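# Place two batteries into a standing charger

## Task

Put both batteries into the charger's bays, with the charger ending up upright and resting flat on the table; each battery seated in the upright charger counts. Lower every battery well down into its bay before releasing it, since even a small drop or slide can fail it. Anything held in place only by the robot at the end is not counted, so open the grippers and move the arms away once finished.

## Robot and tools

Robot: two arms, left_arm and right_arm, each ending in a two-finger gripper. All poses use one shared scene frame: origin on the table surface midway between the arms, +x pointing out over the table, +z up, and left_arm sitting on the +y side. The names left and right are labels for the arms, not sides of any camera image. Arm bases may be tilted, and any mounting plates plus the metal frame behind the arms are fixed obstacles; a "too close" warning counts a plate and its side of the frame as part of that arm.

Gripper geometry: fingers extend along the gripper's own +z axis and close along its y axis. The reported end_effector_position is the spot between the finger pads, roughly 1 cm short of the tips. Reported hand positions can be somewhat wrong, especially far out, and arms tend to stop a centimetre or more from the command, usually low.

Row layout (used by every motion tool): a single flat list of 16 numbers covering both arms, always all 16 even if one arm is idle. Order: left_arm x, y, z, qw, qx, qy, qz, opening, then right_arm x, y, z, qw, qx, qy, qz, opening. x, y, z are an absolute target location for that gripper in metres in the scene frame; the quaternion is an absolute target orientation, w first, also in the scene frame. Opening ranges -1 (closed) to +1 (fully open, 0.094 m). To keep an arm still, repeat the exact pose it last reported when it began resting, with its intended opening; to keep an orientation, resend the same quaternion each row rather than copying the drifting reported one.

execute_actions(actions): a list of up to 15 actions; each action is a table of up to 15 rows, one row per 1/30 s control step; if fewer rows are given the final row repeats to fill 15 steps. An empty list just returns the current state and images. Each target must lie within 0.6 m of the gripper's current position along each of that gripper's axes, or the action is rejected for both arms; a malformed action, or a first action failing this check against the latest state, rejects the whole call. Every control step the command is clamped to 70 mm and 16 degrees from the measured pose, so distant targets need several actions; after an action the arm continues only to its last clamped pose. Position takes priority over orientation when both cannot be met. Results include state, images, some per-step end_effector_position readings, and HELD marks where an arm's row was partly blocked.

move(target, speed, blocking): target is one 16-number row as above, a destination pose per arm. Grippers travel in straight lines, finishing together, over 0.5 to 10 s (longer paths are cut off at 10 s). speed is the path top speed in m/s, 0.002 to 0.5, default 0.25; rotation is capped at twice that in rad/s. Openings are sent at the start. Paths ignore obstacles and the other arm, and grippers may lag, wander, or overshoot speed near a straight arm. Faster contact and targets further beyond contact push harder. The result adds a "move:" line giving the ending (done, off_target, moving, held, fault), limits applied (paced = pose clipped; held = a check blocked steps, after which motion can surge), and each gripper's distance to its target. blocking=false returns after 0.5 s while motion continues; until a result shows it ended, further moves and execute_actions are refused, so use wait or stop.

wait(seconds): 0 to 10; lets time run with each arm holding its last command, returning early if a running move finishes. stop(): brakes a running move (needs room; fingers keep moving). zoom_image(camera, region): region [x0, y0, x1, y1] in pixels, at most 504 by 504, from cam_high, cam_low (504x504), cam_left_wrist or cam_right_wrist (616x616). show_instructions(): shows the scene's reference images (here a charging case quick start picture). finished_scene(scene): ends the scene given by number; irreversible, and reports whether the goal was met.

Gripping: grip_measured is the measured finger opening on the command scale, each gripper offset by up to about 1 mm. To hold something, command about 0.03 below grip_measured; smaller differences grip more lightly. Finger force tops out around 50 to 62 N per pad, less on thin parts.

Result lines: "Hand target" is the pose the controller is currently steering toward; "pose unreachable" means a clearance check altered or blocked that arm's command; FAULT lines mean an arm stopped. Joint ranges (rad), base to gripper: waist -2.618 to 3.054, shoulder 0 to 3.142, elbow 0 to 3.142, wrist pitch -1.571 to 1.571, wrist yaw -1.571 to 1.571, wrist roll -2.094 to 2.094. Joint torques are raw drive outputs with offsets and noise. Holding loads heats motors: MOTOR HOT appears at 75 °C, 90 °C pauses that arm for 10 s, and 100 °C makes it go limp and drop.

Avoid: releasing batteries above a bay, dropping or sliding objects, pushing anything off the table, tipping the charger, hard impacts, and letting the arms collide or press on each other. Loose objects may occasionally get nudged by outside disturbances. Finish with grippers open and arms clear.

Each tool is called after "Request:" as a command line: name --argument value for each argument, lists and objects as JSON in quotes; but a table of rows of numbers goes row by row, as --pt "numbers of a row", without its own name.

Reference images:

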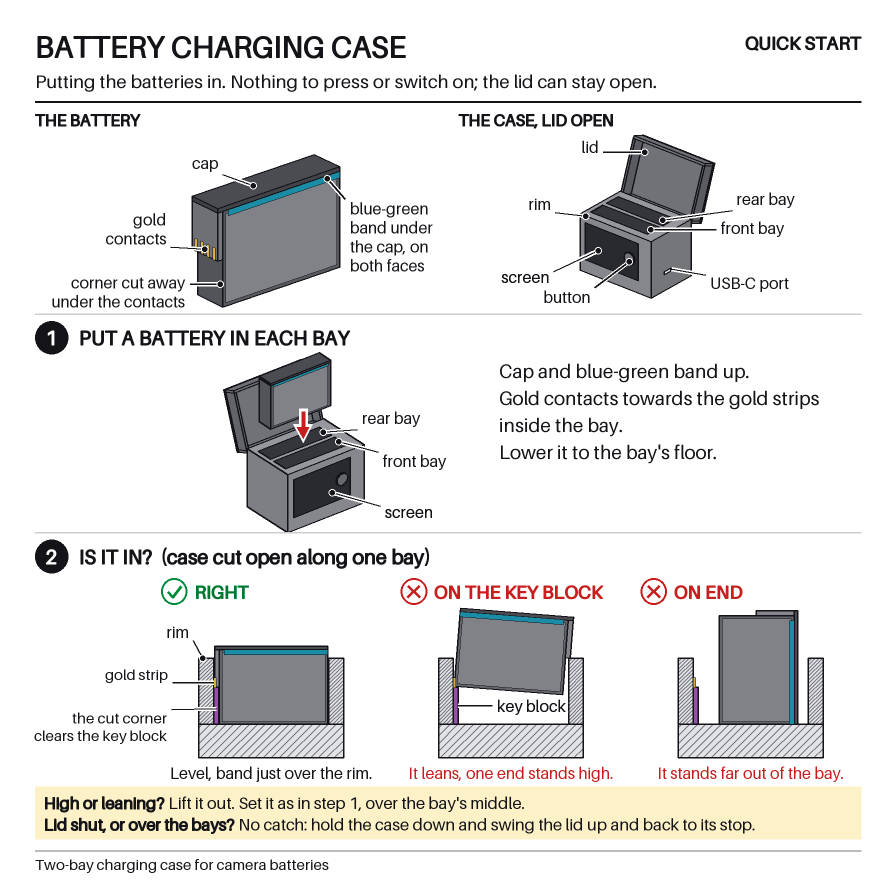

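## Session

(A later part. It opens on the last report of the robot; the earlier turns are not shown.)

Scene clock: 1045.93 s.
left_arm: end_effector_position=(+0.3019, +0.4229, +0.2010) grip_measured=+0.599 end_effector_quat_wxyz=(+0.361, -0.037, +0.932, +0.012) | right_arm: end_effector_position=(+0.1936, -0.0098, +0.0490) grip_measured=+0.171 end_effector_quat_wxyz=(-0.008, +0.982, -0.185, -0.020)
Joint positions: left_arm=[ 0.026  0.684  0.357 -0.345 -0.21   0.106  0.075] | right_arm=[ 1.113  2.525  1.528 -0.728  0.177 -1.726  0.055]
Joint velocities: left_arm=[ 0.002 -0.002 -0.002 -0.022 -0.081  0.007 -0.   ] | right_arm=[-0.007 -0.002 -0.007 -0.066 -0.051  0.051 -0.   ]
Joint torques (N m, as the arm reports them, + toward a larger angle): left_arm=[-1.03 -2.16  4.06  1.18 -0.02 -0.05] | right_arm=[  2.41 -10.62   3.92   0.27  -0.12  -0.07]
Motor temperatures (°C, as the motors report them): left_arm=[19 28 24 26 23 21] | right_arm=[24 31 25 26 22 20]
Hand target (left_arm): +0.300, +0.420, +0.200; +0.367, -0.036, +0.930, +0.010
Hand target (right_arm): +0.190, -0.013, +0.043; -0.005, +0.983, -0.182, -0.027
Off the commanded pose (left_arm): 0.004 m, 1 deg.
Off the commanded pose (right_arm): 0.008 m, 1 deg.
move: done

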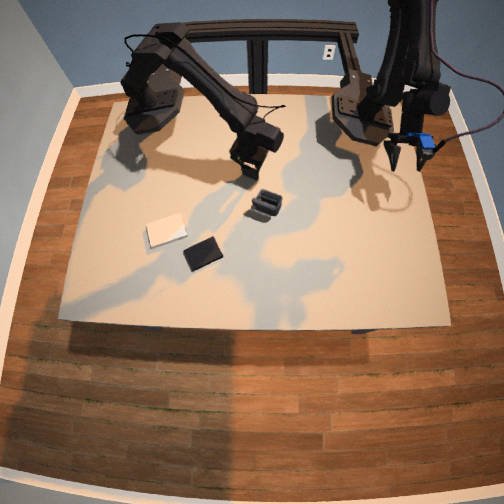

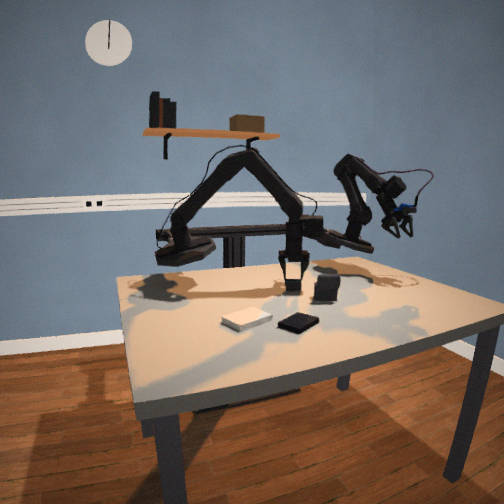

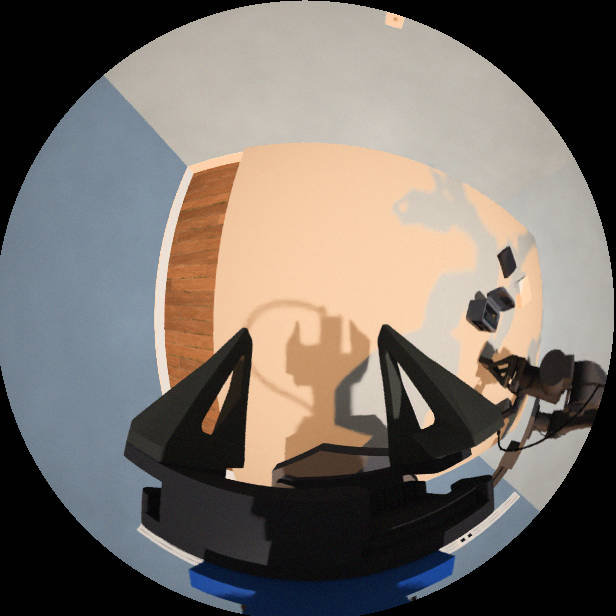

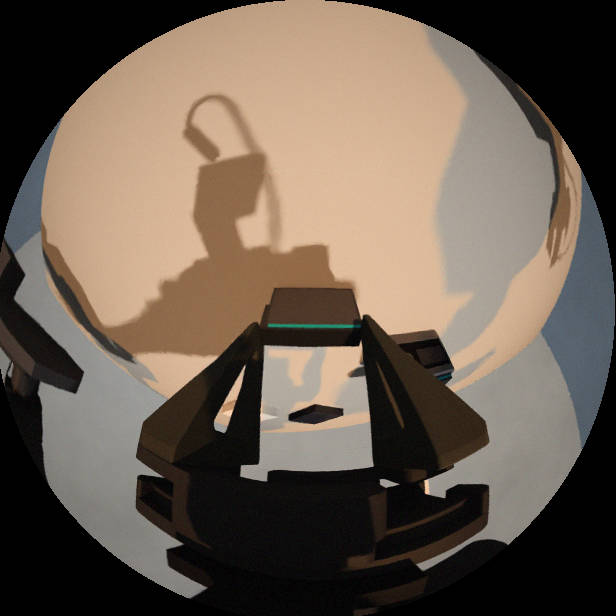

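Request:
move --target '[0.30,0.42,0.20,0.367,-0.036,0.930,0.010,0.6, 0.193,-0.010,0.048,-0.006,0.982,-0.185,-0.022,0.13]' --speed 0.01

Request:
move --target '[0.30,0.42,0.20,0.367,-0.036,0.930,0.010,0.6, 0.193,-0.010,0.048,-0.006,0.982,-0.185,-0.022,0.55]' --speed 0.01

Request:
move --target '[0.30,0.42,0.20,0.367,-0.036,0.930,0.010,0.6, 0.193,-0.010,0.14,-0.006,0.982,-0.185,-0.022,0.55]' --speed 0.08

Scene clock: 1051.30 s.
left_arm: end_effector_position=(+0.3019, +0.4229, +0.2010) grip_measured=+0.599 end_effector_quat_wxyz=(+0.361, -0.037, +0.932, +0.012) | right_arm: end_effector_position=(+0.1940, -0.0098, +0.0490) grip_measured=+0.171 end_effector_quat_wxyz=(-0.008, +0.982, -0.185, -0.019)
Joint positions: left_arm=[ 0.026  0.684  0.357 -0.345 -0.21   0.106  0.075] | right_arm=[ 1.113  2.525  1.528 -0.727  0.179 -1.727  0.055]
Joint velocities: left_arm=[-0.002 -0.012 -0.002 -0.022 -0.037 -0.022 -0.001] | right_arm=[-0.002 -0.007  0.007  0.037 -0.007 -0.022  0.   ]
Joint torques (N m, as the arm reports them, + toward a larger angle): left_arm=[-1.12 -2.06  3.93  1.18 -0.02 -0.05] | right_arm=[  2.69 -10.73   5.72   0.1   -0.07   0.03]
Motor temperatures (°C, as the motors report them): left_arm=[19 28 24 26 23 21] | right_arm=[24 31 25 26 22 20]
Hand target (left_arm): +0.300, +0.420, +0.200; +0.367, -0.036, +0.930, +0.010
Hand target (right_arm): +0.193, -0.010, +0.048; -0.006, +0.982, -0.185, -0.022
Off the commanded pose (left_arm): 0.004 m, 1 deg.
Off the commanded pose (right_arm): 0.001 m, 0 deg.
move: done

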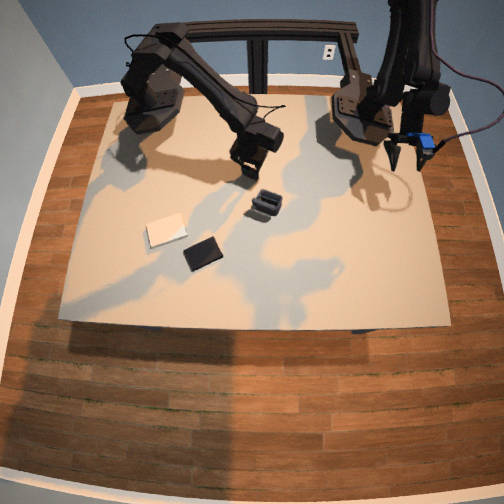

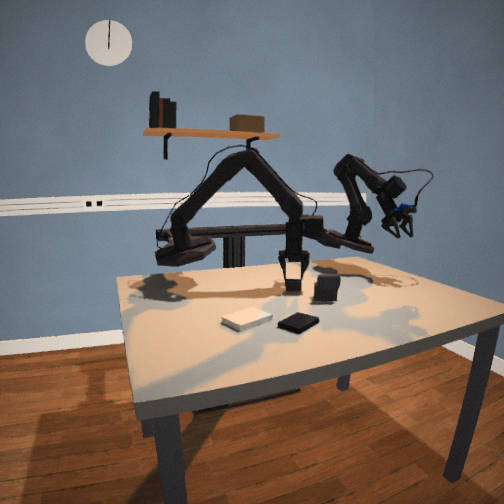

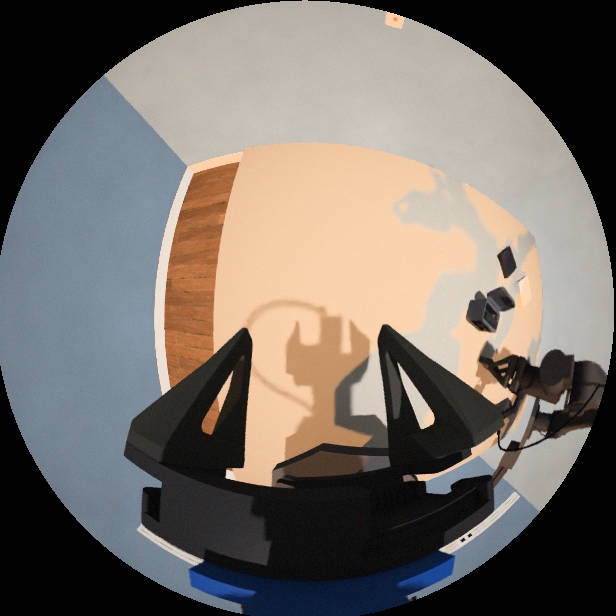

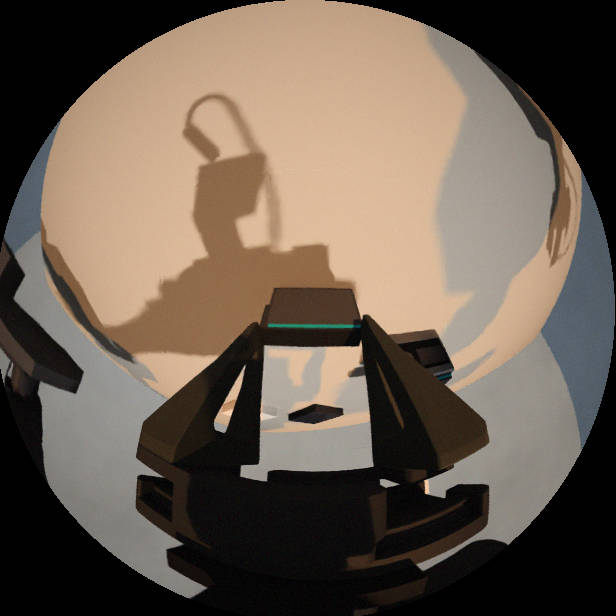

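Scene clock: 1052.13 s.
left_arm: end_effector_position=(+0.3019, +0.4229, +0.2010) grip_measured=+0.599 end_effector_quat_wxyz=(+0.361, -0.037, +0.932, +0.012) | right_arm: end_effector_position=(+0.1943, -0.0099, +0.0490) grip_measured=+0.548 end_effector_quat_wxyz=(-0.008, +0.982, -0.185, -0.019)
Joint positions: left_arm=[ 0.026  0.684  0.357 -0.345 -0.21   0.106  0.075] | right_arm=[ 1.113  2.525  1.528 -0.727  0.18  -1.727  0.073]
Joint velocities: left_arm=[-0.017  0.002  0.002  0.066 -0.066  0.007  0.   ] | right_arm=[ 0.002  0.007 -0.002  0.051  0.051 -0.081 -0.001]
Joint torques (N m, as the arm reports them, + toward a larger angle): left_arm=[-1.17 -2.3   4.11  1.17 -0.03 -0.07] | right_arm=[  2.79 -10.85   5.77   0.13  -0.07   0.02]
Motor temperatures (°C, as the motors report them): left_arm=[19 28 24 26 23 21] | right_arm=[24 31 25 26 22 20]
Hand target (left_arm): +0.300, +0.420, +0.200; +0.367, -0.036, +0.930, +0.010
Hand target (right_arm): +0.193, -0.010, +0.048; -0.006, +0.982, -0.185, -0.022
Off the commanded pose (left_arm): 0.004 m, 1 deg.
Off the commanded pose (right_arm): 0.002 m, 0 deg.
move: done

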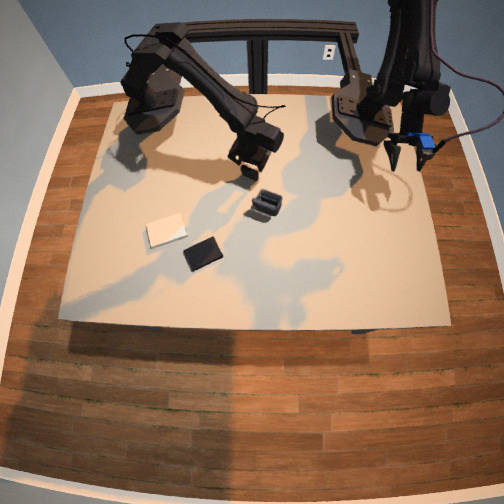

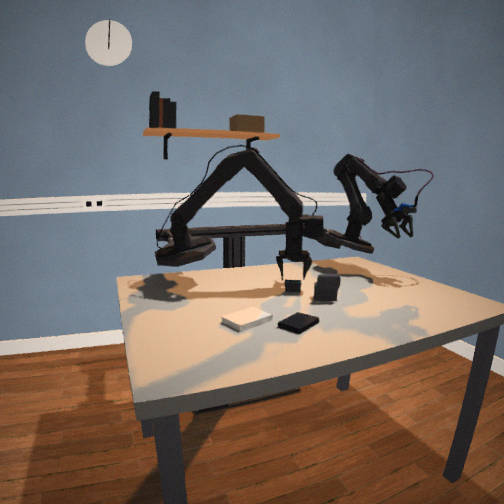

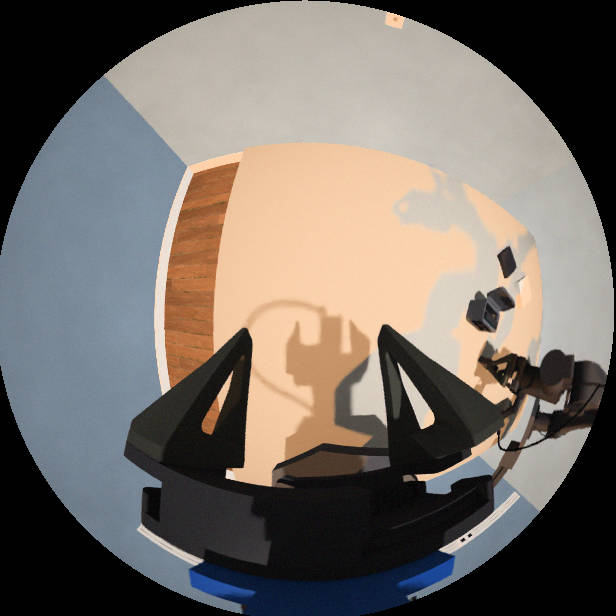

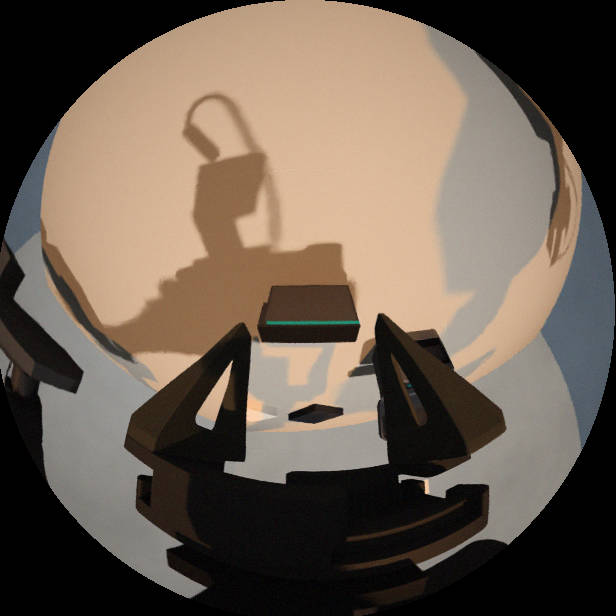

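Scene clock: 1053.83 s.
left_arm: end_effector_position=(+0.3019, +0.4229, +0.2010) grip_measured=+0.599 end_effector_quat_wxyz=(+0.361, -0.037, +0.932, +0.012) | right_arm: end_effector_position=(+0.1938, -0.0197, +0.1195) grip_measured=+0.548 end_effector_quat_wxyz=(+0.015, +0.982, -0.185, -0.023)
Joint positions: left_arm=[ 0.026  0.684  0.357 -0.345 -0.21   0.106  0.075] | right_arm=[ 1.142  2.408  1.629 -0.997  0.181 -1.688  0.073]
Joint velocities: left_arm=[ 0.007  0.012  0.007 -0.051  0.022 -0.007 -0.001] | right_arm=[-0.017 -0.017  0.012 -0.066  0.051  0.022 -0.   ]
Joint torques (N m, as the arm reports them, + toward a larger angle): left_arm=[-1.05 -2.23  4.01  1.19 -0.03 -0.06] | right_arm=[  4.2  -13.27   9.04  -0.12  -0.14   0.07]
Motor temperatures (°C, as the motors report them): left_arm=[19 28 24 26 23 21] | right_arm=[24 31 25 26 22 20]
Hand target (left_arm): +0.300, +0.420, +0.200; +0.367, -0.036, +0.930, +0.010
Hand target (right_arm): +0.193, -0.010, +0.140; -0.006, +0.982, -0.185, -0.022
Off the commanded pose (left_arm): 0.004 m, 1 deg.
Off the commanded pose (right_arm): 0.023 m, 2 deg.
move: off_target (right_arm)

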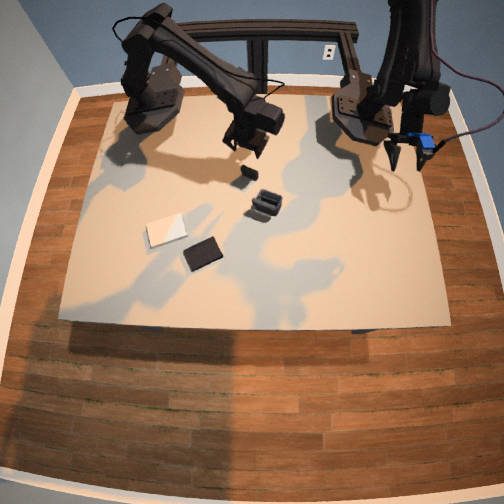

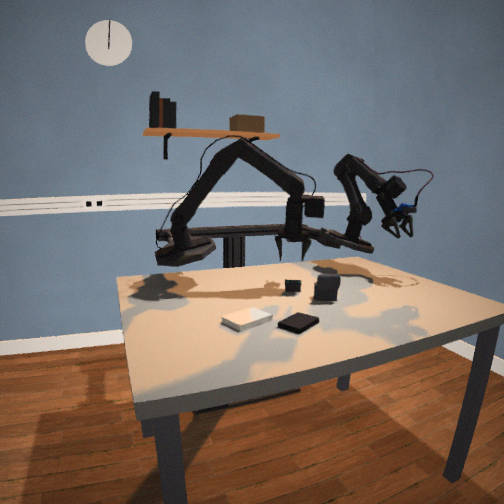

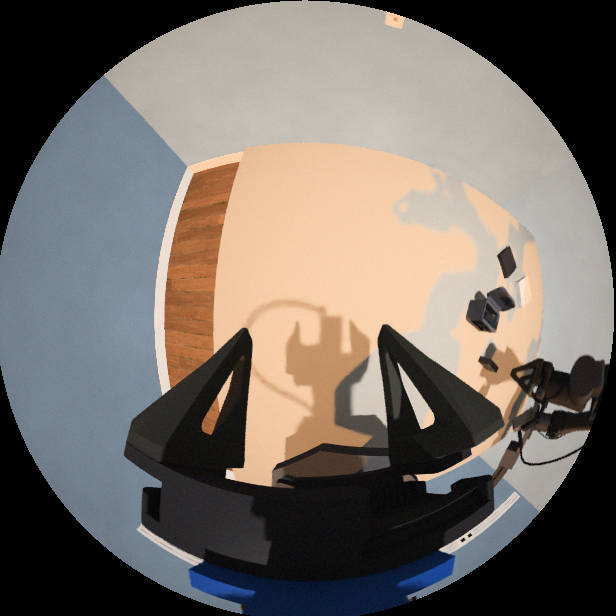

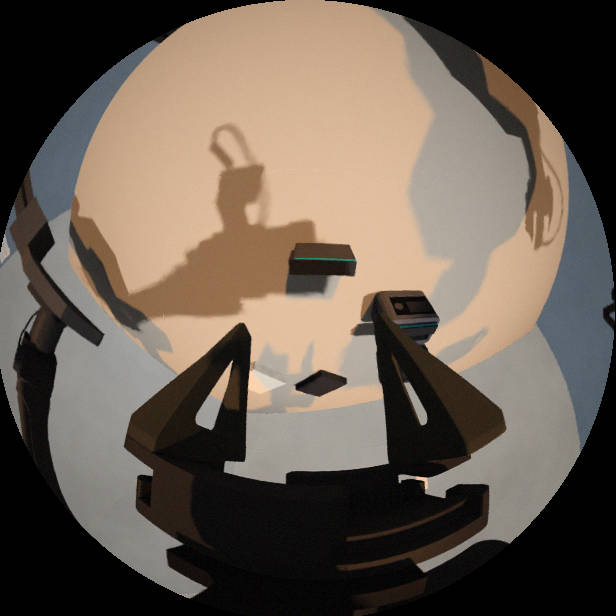

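Request:
move --target '[0.193,-0.008,0.16,0.0256,0.1822,0.9833,-0.0047,0.6, 0.3322,-0.4937,0.1851,0.367,0.036,0.930,-0.010,1]' --speed 0.15

Scene clock: 1068.00 s.
left_arm: end_effector_position=(+0.1904, -0.0030, +0.1453) grip_measured=+0.599 end_effector_quat_wxyz=(+0.018, +0.174, +0.985, +0.008) | right_arm: end_effector_position=(+0.3178, -0.4749, +0.1701) grip_measured=+1.000 end_effector_quat_wxyz=(+0.339, +0.033, +0.940, +0.012)
Joint positions: left_arm=[-1.23   2.393  1.685 -1.04  -0.241 -0.929  0.075] | right_arm=[-0.293  1.23   0.575 -0.087 -0.102 -0.357  0.094]
Joint velocities: left_arm=[ 0.002 -0.002  0.002  0.007 -0.037 -0.007 -0.001] | right_arm=[-0.012 -0.002  0.002 -0.007  0.007  0.051  0.   ]
Joint torques (N m, as the arm reports them, + toward a larger angle): left_arm=[ -3.71 -11.05   6.32   0.05  -0.03   0.01] | right_arm=[ 0.34 -3.68 10.01  1.6  -0.14  0.06]
Motor temperatures (°C, as the motors report them): left_arm=[19 29 24 25 23 21] | right_arm=[23 29 25 27 22 20]
Hand target (left_arm): +0.187, -0.012, +0.155; +0.024, +0.180, +0.983, -0.001
Hand target (right_arm): +0.331, -0.486, +0.183; +0.363, +0.041, +0.931, +0.002
Off the commanded pose (left_arm): 0.016 m, 2 deg.
Off the commanded pose (right_arm): 0.028 m, 4 deg.
move: off_target (left_arm, right_arm)

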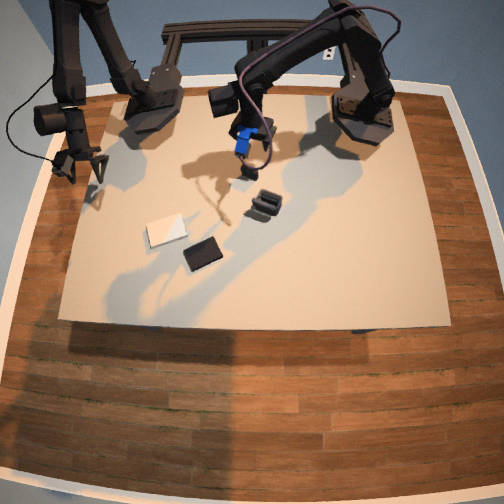

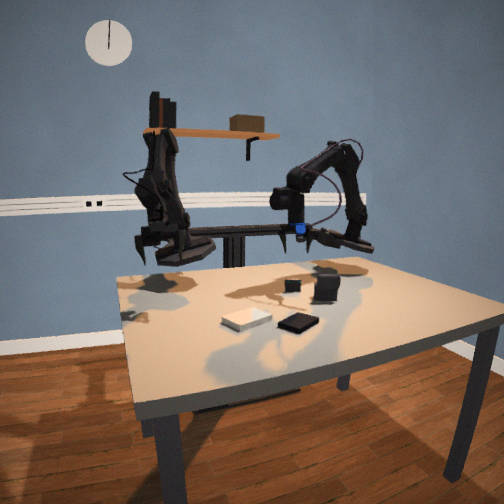

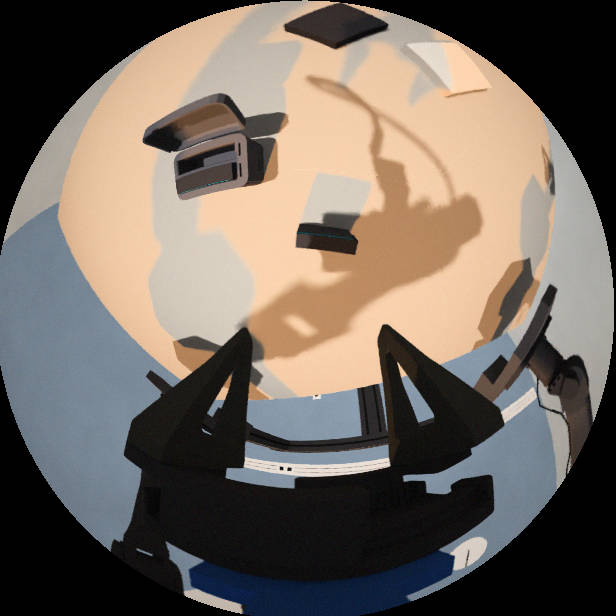

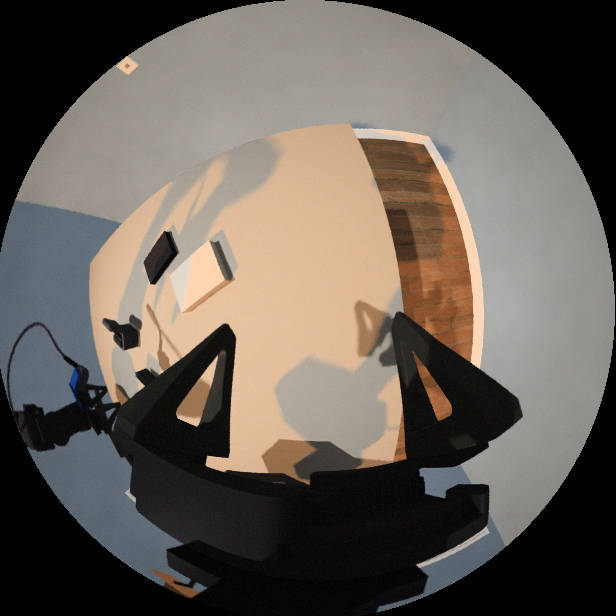

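Request:
move --target '[0.197,-0.021,0.10,0.0256,0.1822,0.9833,-0.0047,0.6, 0.3178,-0.4749,0.1701,0.339,0.033,0.940,0.012,1]' --speed 0.04

Request:
zoom_image --camera "cam_left_wrist" --region '[200, 200, 430, 380]'

Scene clock: 1074.40 s.
left_arm: end_effector_position=(+0.1948, -0.0215, +0.1016) grip_measured=+0.599 end_effector_quat_wxyz=(+0.023, +0.181, +0.983, -0.004) | right_arm: end_effector_position=(+0.3176, -0.4751, +0.1699) grip_measured=+1.000 end_effector_quat_wxyz=(+0.339, +0.034, +0.940, +0.012)
Joint positions: left_arm=[-1.211  2.499  1.685 -0.904 -0.241 -0.888  0.075] | right_arm=[-0.293  1.23   0.575 -0.088 -0.101 -0.355  0.094]
Joint velocities: left_arm=[-0.012 -0.002 -0.002  0.007 -0.022  0.037 -0.001] | right_arm=[ 0.002  0.017 -0.002 -0.066  0.037 -0.066  0.   ]
Joint torques (N m, as the arm reports them, + toward a larger angle): left_arm=[ -2.18 -11.93   3.59   0.27  -0.02   0.08] | right_arm=[ 0.86 -4.45  6.67  1.28 -0.16 -0.02]
Motor temperatures (°C, as the motors report them): left_arm=[19 30 24 25 23 21] | right_arm=[23 28 25 27 22 20]
Hand target (left_arm): +0.197, -0.021, +0.100; +0.025, +0.182, +0.983, -0.005
Hand target (right_arm): +0.318, -0.475, +0.170; +0.339, +0.033, +0.940, +0.012
Off the commanded pose (left_arm): 0.003 m, 0 deg.
Off the commanded pose (right_arm): 0.000 m, 0 deg.
move: done

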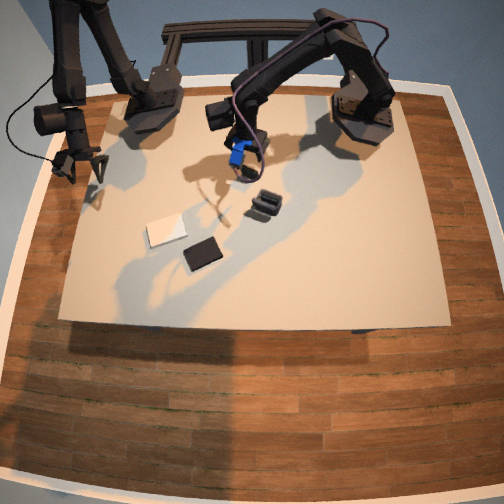

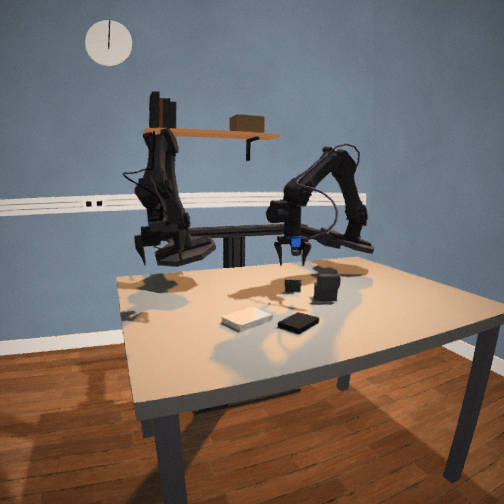

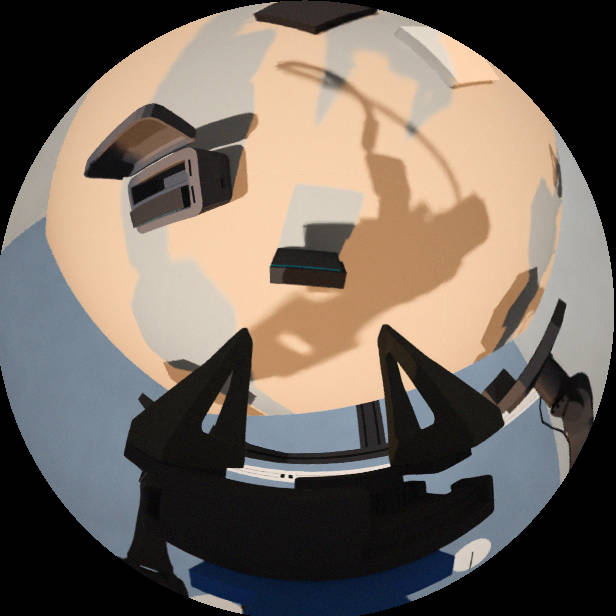

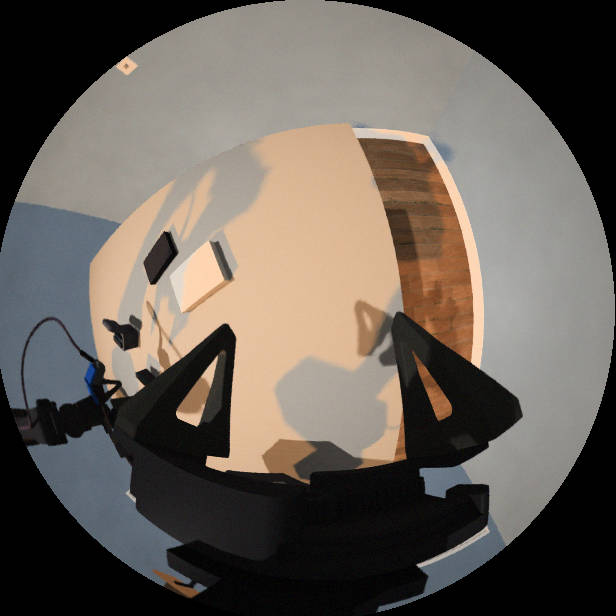

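Region (200, 200, 430, 380) of cam_left_wrist's 616x616 image, scaled by 2.191, with more detail than that image has; it fills the top 394 rows of this view, and the rest is white.

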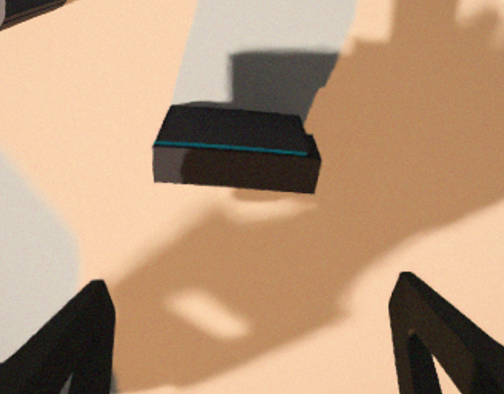

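Request:
move --target '[0.199,-0.0165,0.062,0.0256,0.2164,0.9760,-0.0057,0.6, 0.3178,-0.4749,0.1701,0.339,0.033,0.940,0.012,1]' --speed 0.03

Request:
zoom_image --camera "cam_left_wrist" --region '[200, 230, 430, 410]'

Scene clock: 1091.10 s.
left_arm: end_effector_position=(+0.1971, -0.0175, +0.0641) grip_measured=+0.599 end_effector_quat_wxyz=(+0.022, +0.215, +0.976, -0.006) | right_arm: end_effector_position=(+0.3175, -0.4752, +0.1699) grip_measured=+1.000 end_effector_quat_wxyz=(+0.339, +0.034, +0.940, +0.012)
Joint positions: left_arm=[-1.183  2.547  1.613 -0.774 -0.241 -0.792  0.075] | right_arm=[-0.293  1.23   0.575 -0.088 -0.1   -0.355  0.094]
Joint velocities: left_arm=[ 0.007  0.012 -0.007  0.007 -0.022  0.007  0.001] | right_arm=[ 0.002 -0.012  0.012 -0.022  0.037 -0.022  0.   ]
Joint torques (N m, as the arm reports them, + toward a larger angle): left_arm=[ -2.15 -11.85   3.33   0.25  -0.05   0.11] | right_arm=[ 0.74 -4.39  6.62  1.24 -0.11 -0.02]
Motor temperatures (°C, as the motors report them): left_arm=[19 32 24 24 23 21] | right_arm=[23 27 25 28 22 20]
Hand target (left_arm): +0.199, -0.016, +0.062; +0.026, +0.216, +0.976, -0.006
Hand target (right_arm): +0.318, -0.475, +0.170; +0.339, +0.033, +0.940, +0.012
Off the commanded pose (left_arm): 0.003 m, 0 deg.
Off the commanded pose (right_arm): 0.000 m, 0 deg.
move: done

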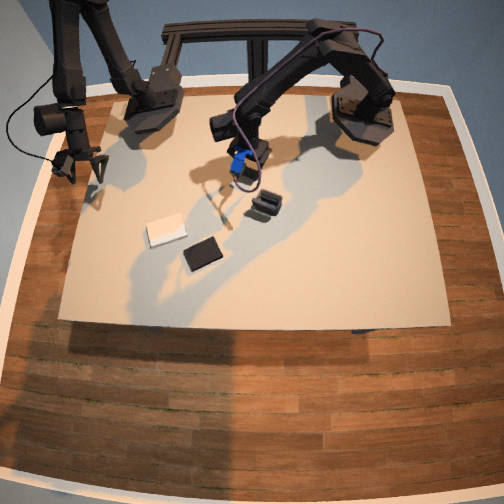

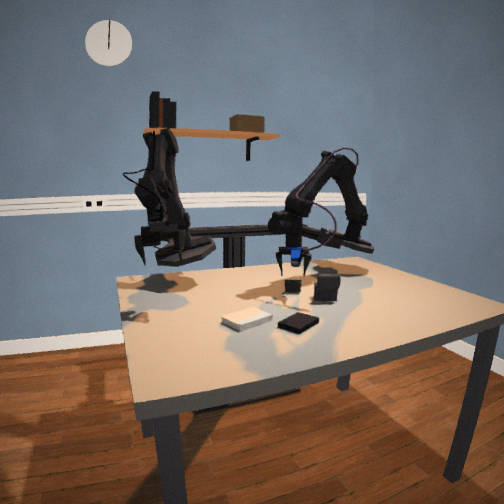

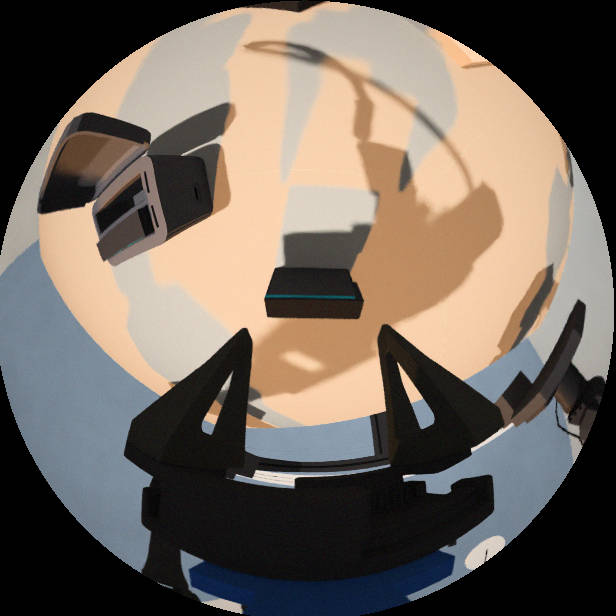

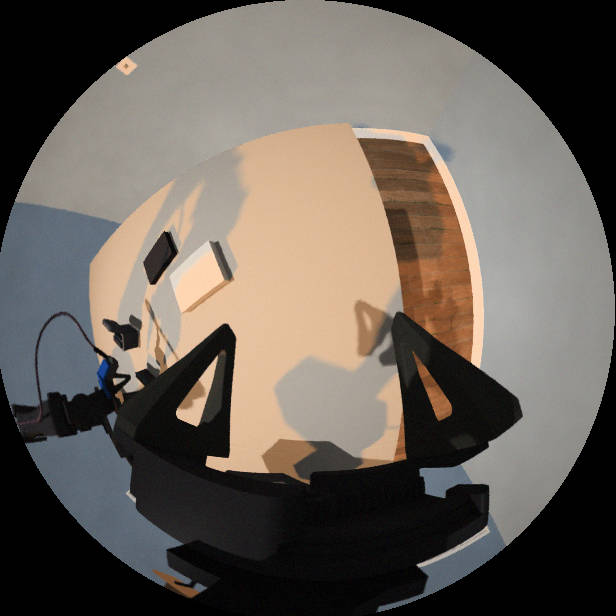

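Region (200, 230, 430, 410) of cam_left_wrist's 616x616 image, scaled by 2.191, with more detail than that image has; it fills the top 394 rows of this view, and the rest is white.

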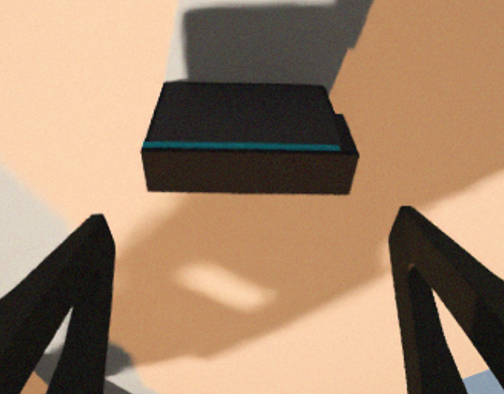

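Request:
move --target '[0.2015,-0.0185,0.047,0.0256,0.2164,0.9760,-0.0057,0.5, 0.3178,-0.4749,0.1701,0.339,0.033,0.940,0.012,1]' --speed 0.02

Request:
zoom_image --camera "cam_left_wrist" --region '[200, 230, 430, 410]'

Request:
zoom_image --camera "cam_low" --region '[260, 240, 340, 310]'

Scene clock: 1098.70 s.
left_arm: end_effector_position=(+0.1985, -0.0182, +0.0483) grip_measured=+0.502 end_effector_quat_wxyz=(+0.020, +0.216, +0.976, -0.005) | right_arm: end_effector_position=(+0.3175, -0.4753, +0.1699) grip_measured=+1.000 end_effector_quat_wxyz=(+0.338, +0.034, +0.940, +0.012)
Joint positions: left_arm=[-1.172  2.584  1.613 -0.738 -0.241 -0.779  0.071] | right_arm=[-0.293  1.23   0.575 -0.088 -0.1   -0.355  0.094]
Joint velocities: left_arm=[ 0.012 -0.007  0.002  0.051  0.022  0.051 -0.   ] | right_arm=[-0.012 -0.022 -0.012 -0.037 -0.007 -0.11   0.   ]
Joint torques (N m, as the arm reports them, + toward a larger angle): left_arm=[ -2.36 -11.96   3.44   0.32  -0.08   0.06] | right_arm=[ 0.97 -4.46  6.63  1.31 -0.15 -0.04]
Motor temperatures (°C, as the motors report them): left_arm=[19 32 24 24 23 21] | right_arm=[23 27 25 28 22 20]
Hand target (left_arm): +0.202, -0.018, +0.047; +0.026, +0.216, +0.976, -0.006
Hand target (right_arm): +0.318, -0.475, +0.170; +0.339, +0.033, +0.940, +0.012
Off the commanded pose (left_arm): 0.003 m, 1 deg.
Off the commanded pose (right_arm): 0.001 m, 0 deg.
move: done

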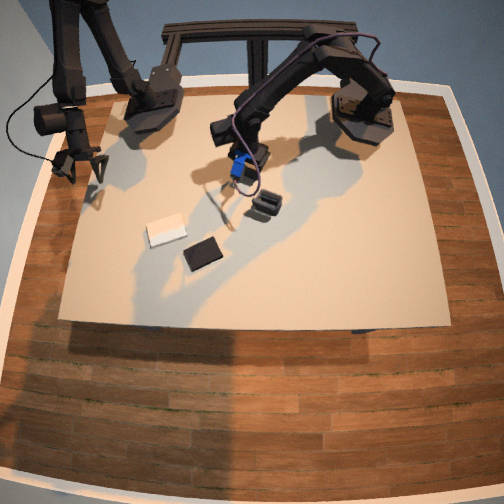

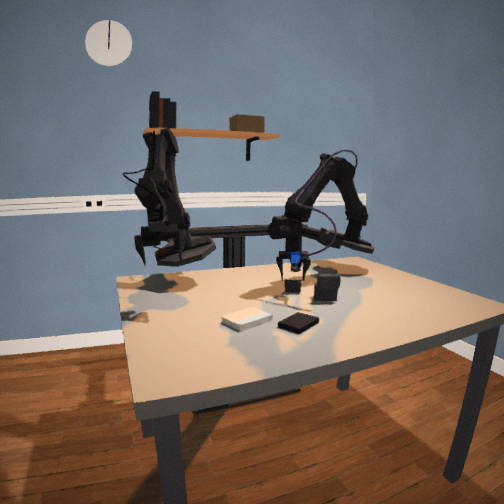

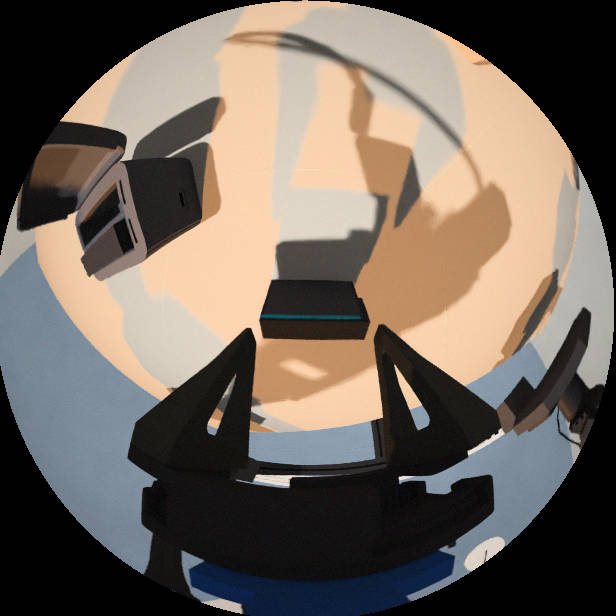

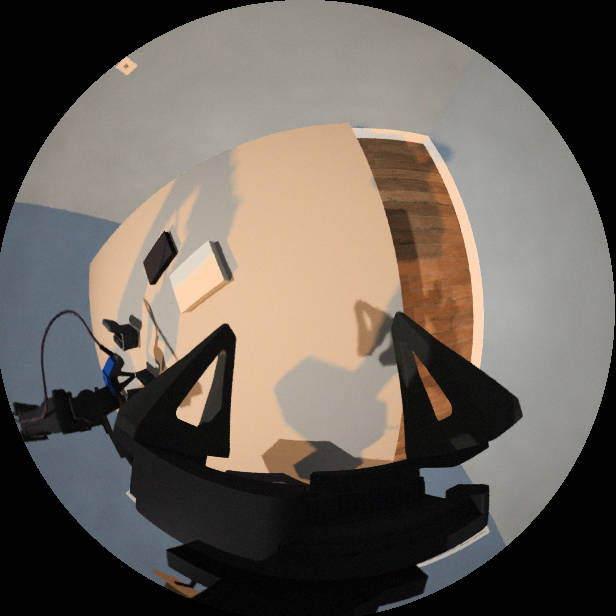

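Region (200, 230, 430, 410) of cam_left_wrist's 616x616 image, scaled by 2.191, with more detail than that image has; it fills the top 394 rows of this view, and the rest is white.

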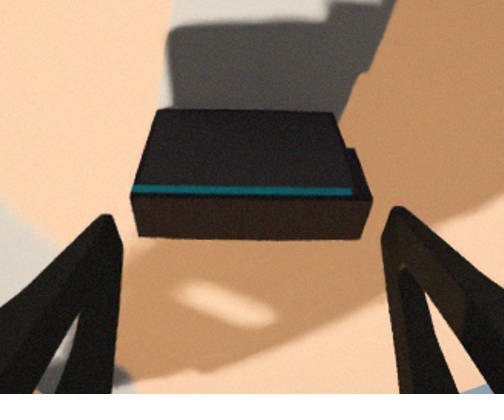

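Region (260, 240, 340, 310) of cam_low's 504x504 image, scaled by 6.300, with more detail than that image has; it fills the top 441 rows of this view, and the rest is white.

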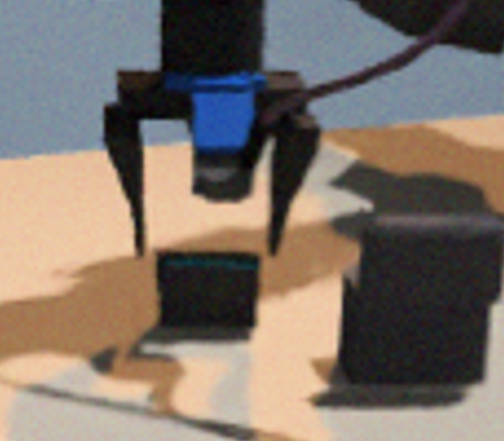

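Request:
move --target '[0.2055,-0.021,0.044,0.028,0.2164,0.9760,-0.0057,0.5, 0.3178,-0.4749,0.1701,0.339,0.033,0.940,0.012,1]' --speed 0.015

Request:
zoom_image --camera "cam_left_wrist" --region '[200, 230, 430, 410]'

Request:
zoom_image --camera "cam_low" --region '[260, 240, 340, 310]'

Scene clock: 1105.60 s.
left_arm: end_effector_position=(+0.1990, -0.0152, +0.0413) grip_measured=+0.502 end_effector_quat_wxyz=(+0.017, +0.218, +0.976, +0.001) | right_arm: end_effector_position=(+0.3175, -0.4753, +0.1699) grip_measured=+1.000 end_effector_quat_wxyz=(+0.338, +0.034, +0.940, +0.012)
Joint positions: left_arm=[-1.165  2.599  1.613 -0.735 -0.242 -0.771  0.071] | right_arm=[-0.293  1.23   0.575 -0.088 -0.1   -0.355  0.094]
Joint velocities: left_arm=[-0.002  0.002 -0.007  0.095 -0.007  0.066 -0.   ] | right_arm=[-0.002 -0.007 -0.002 -0.037  0.037  0.037  0.   ]
Joint torques (N m, as the arm reports them, + toward a larger angle): left_arm=[ -2.37 -12.02   4.56   0.27  -0.12   0.09] | right_arm=[ 0.72 -4.33  6.65  1.26 -0.16 -0.02]
Motor temperatures (°C, as the motors report them): left_arm=[19 32 24 23 23 21] | right_arm=[23 27 25 28 22 20]
Hand target (left_arm): +0.205, -0.021, +0.044; +0.028, +0.216, +0.976, -0.006
Hand target (right_arm): +0.318, -0.475, +0.170; +0.339, +0.033, +0.940, +0.012
Off the commanded pose (left_arm): 0.009 m, 2 deg.
Off the commanded pose (right_arm): 0.001 m, 0 deg.
move: done

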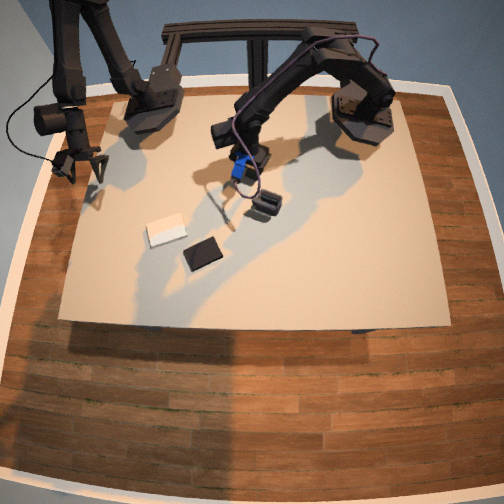

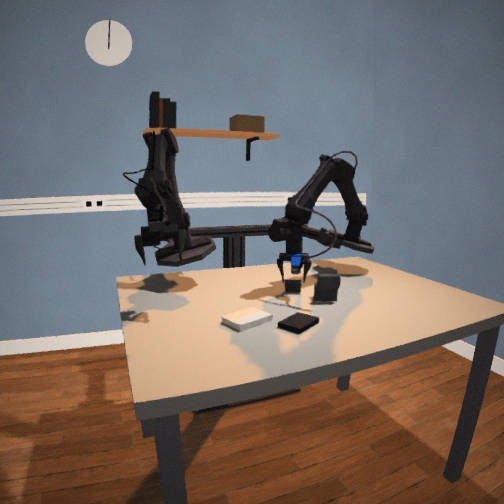

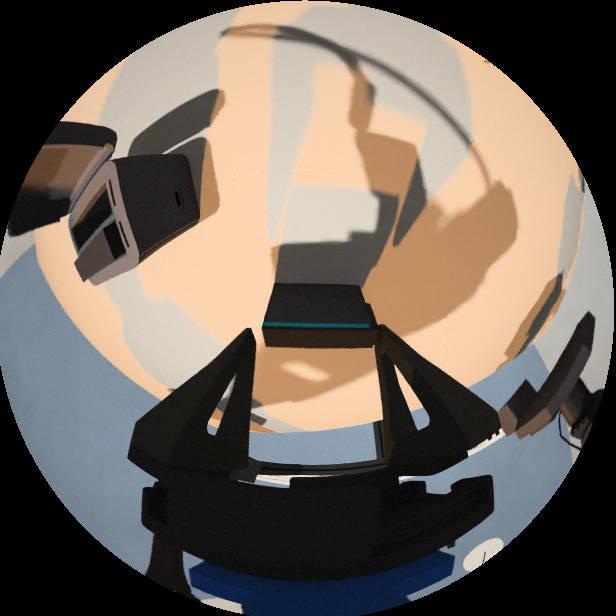

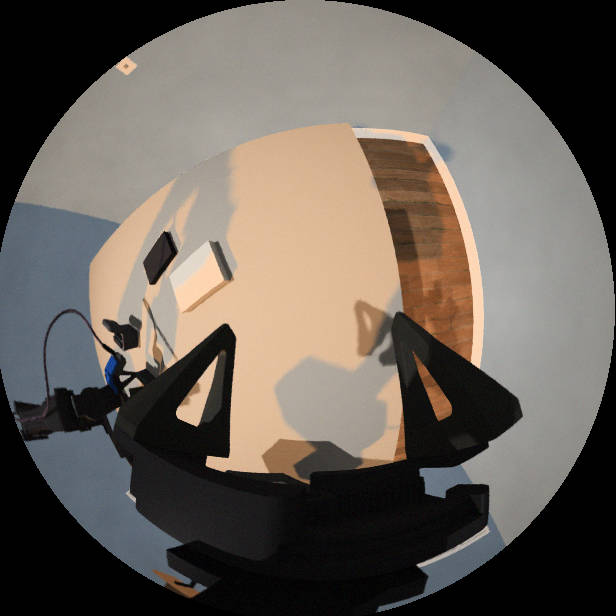

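Region (200, 230, 430, 410) of cam_left_wrist's 616x616 image, scaled by 2.191, with more detail than that image has; it fills the top 394 rows of this view, and the rest is white.

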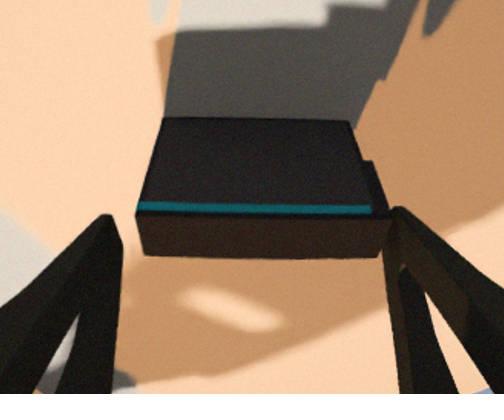

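Region (260, 240, 340, 310) of cam_low's 504x504 image, scaled by 6.300, with more detail than that image has; it fills the top 441 rows of this view, and the rest is white.

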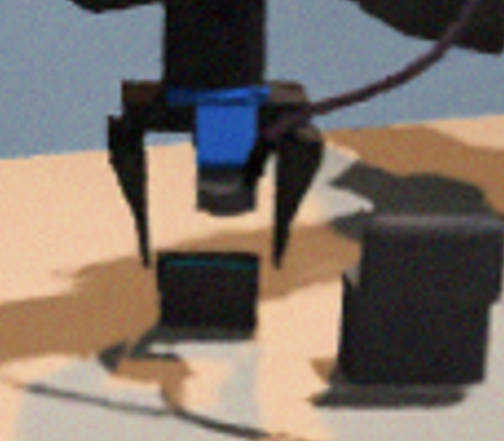

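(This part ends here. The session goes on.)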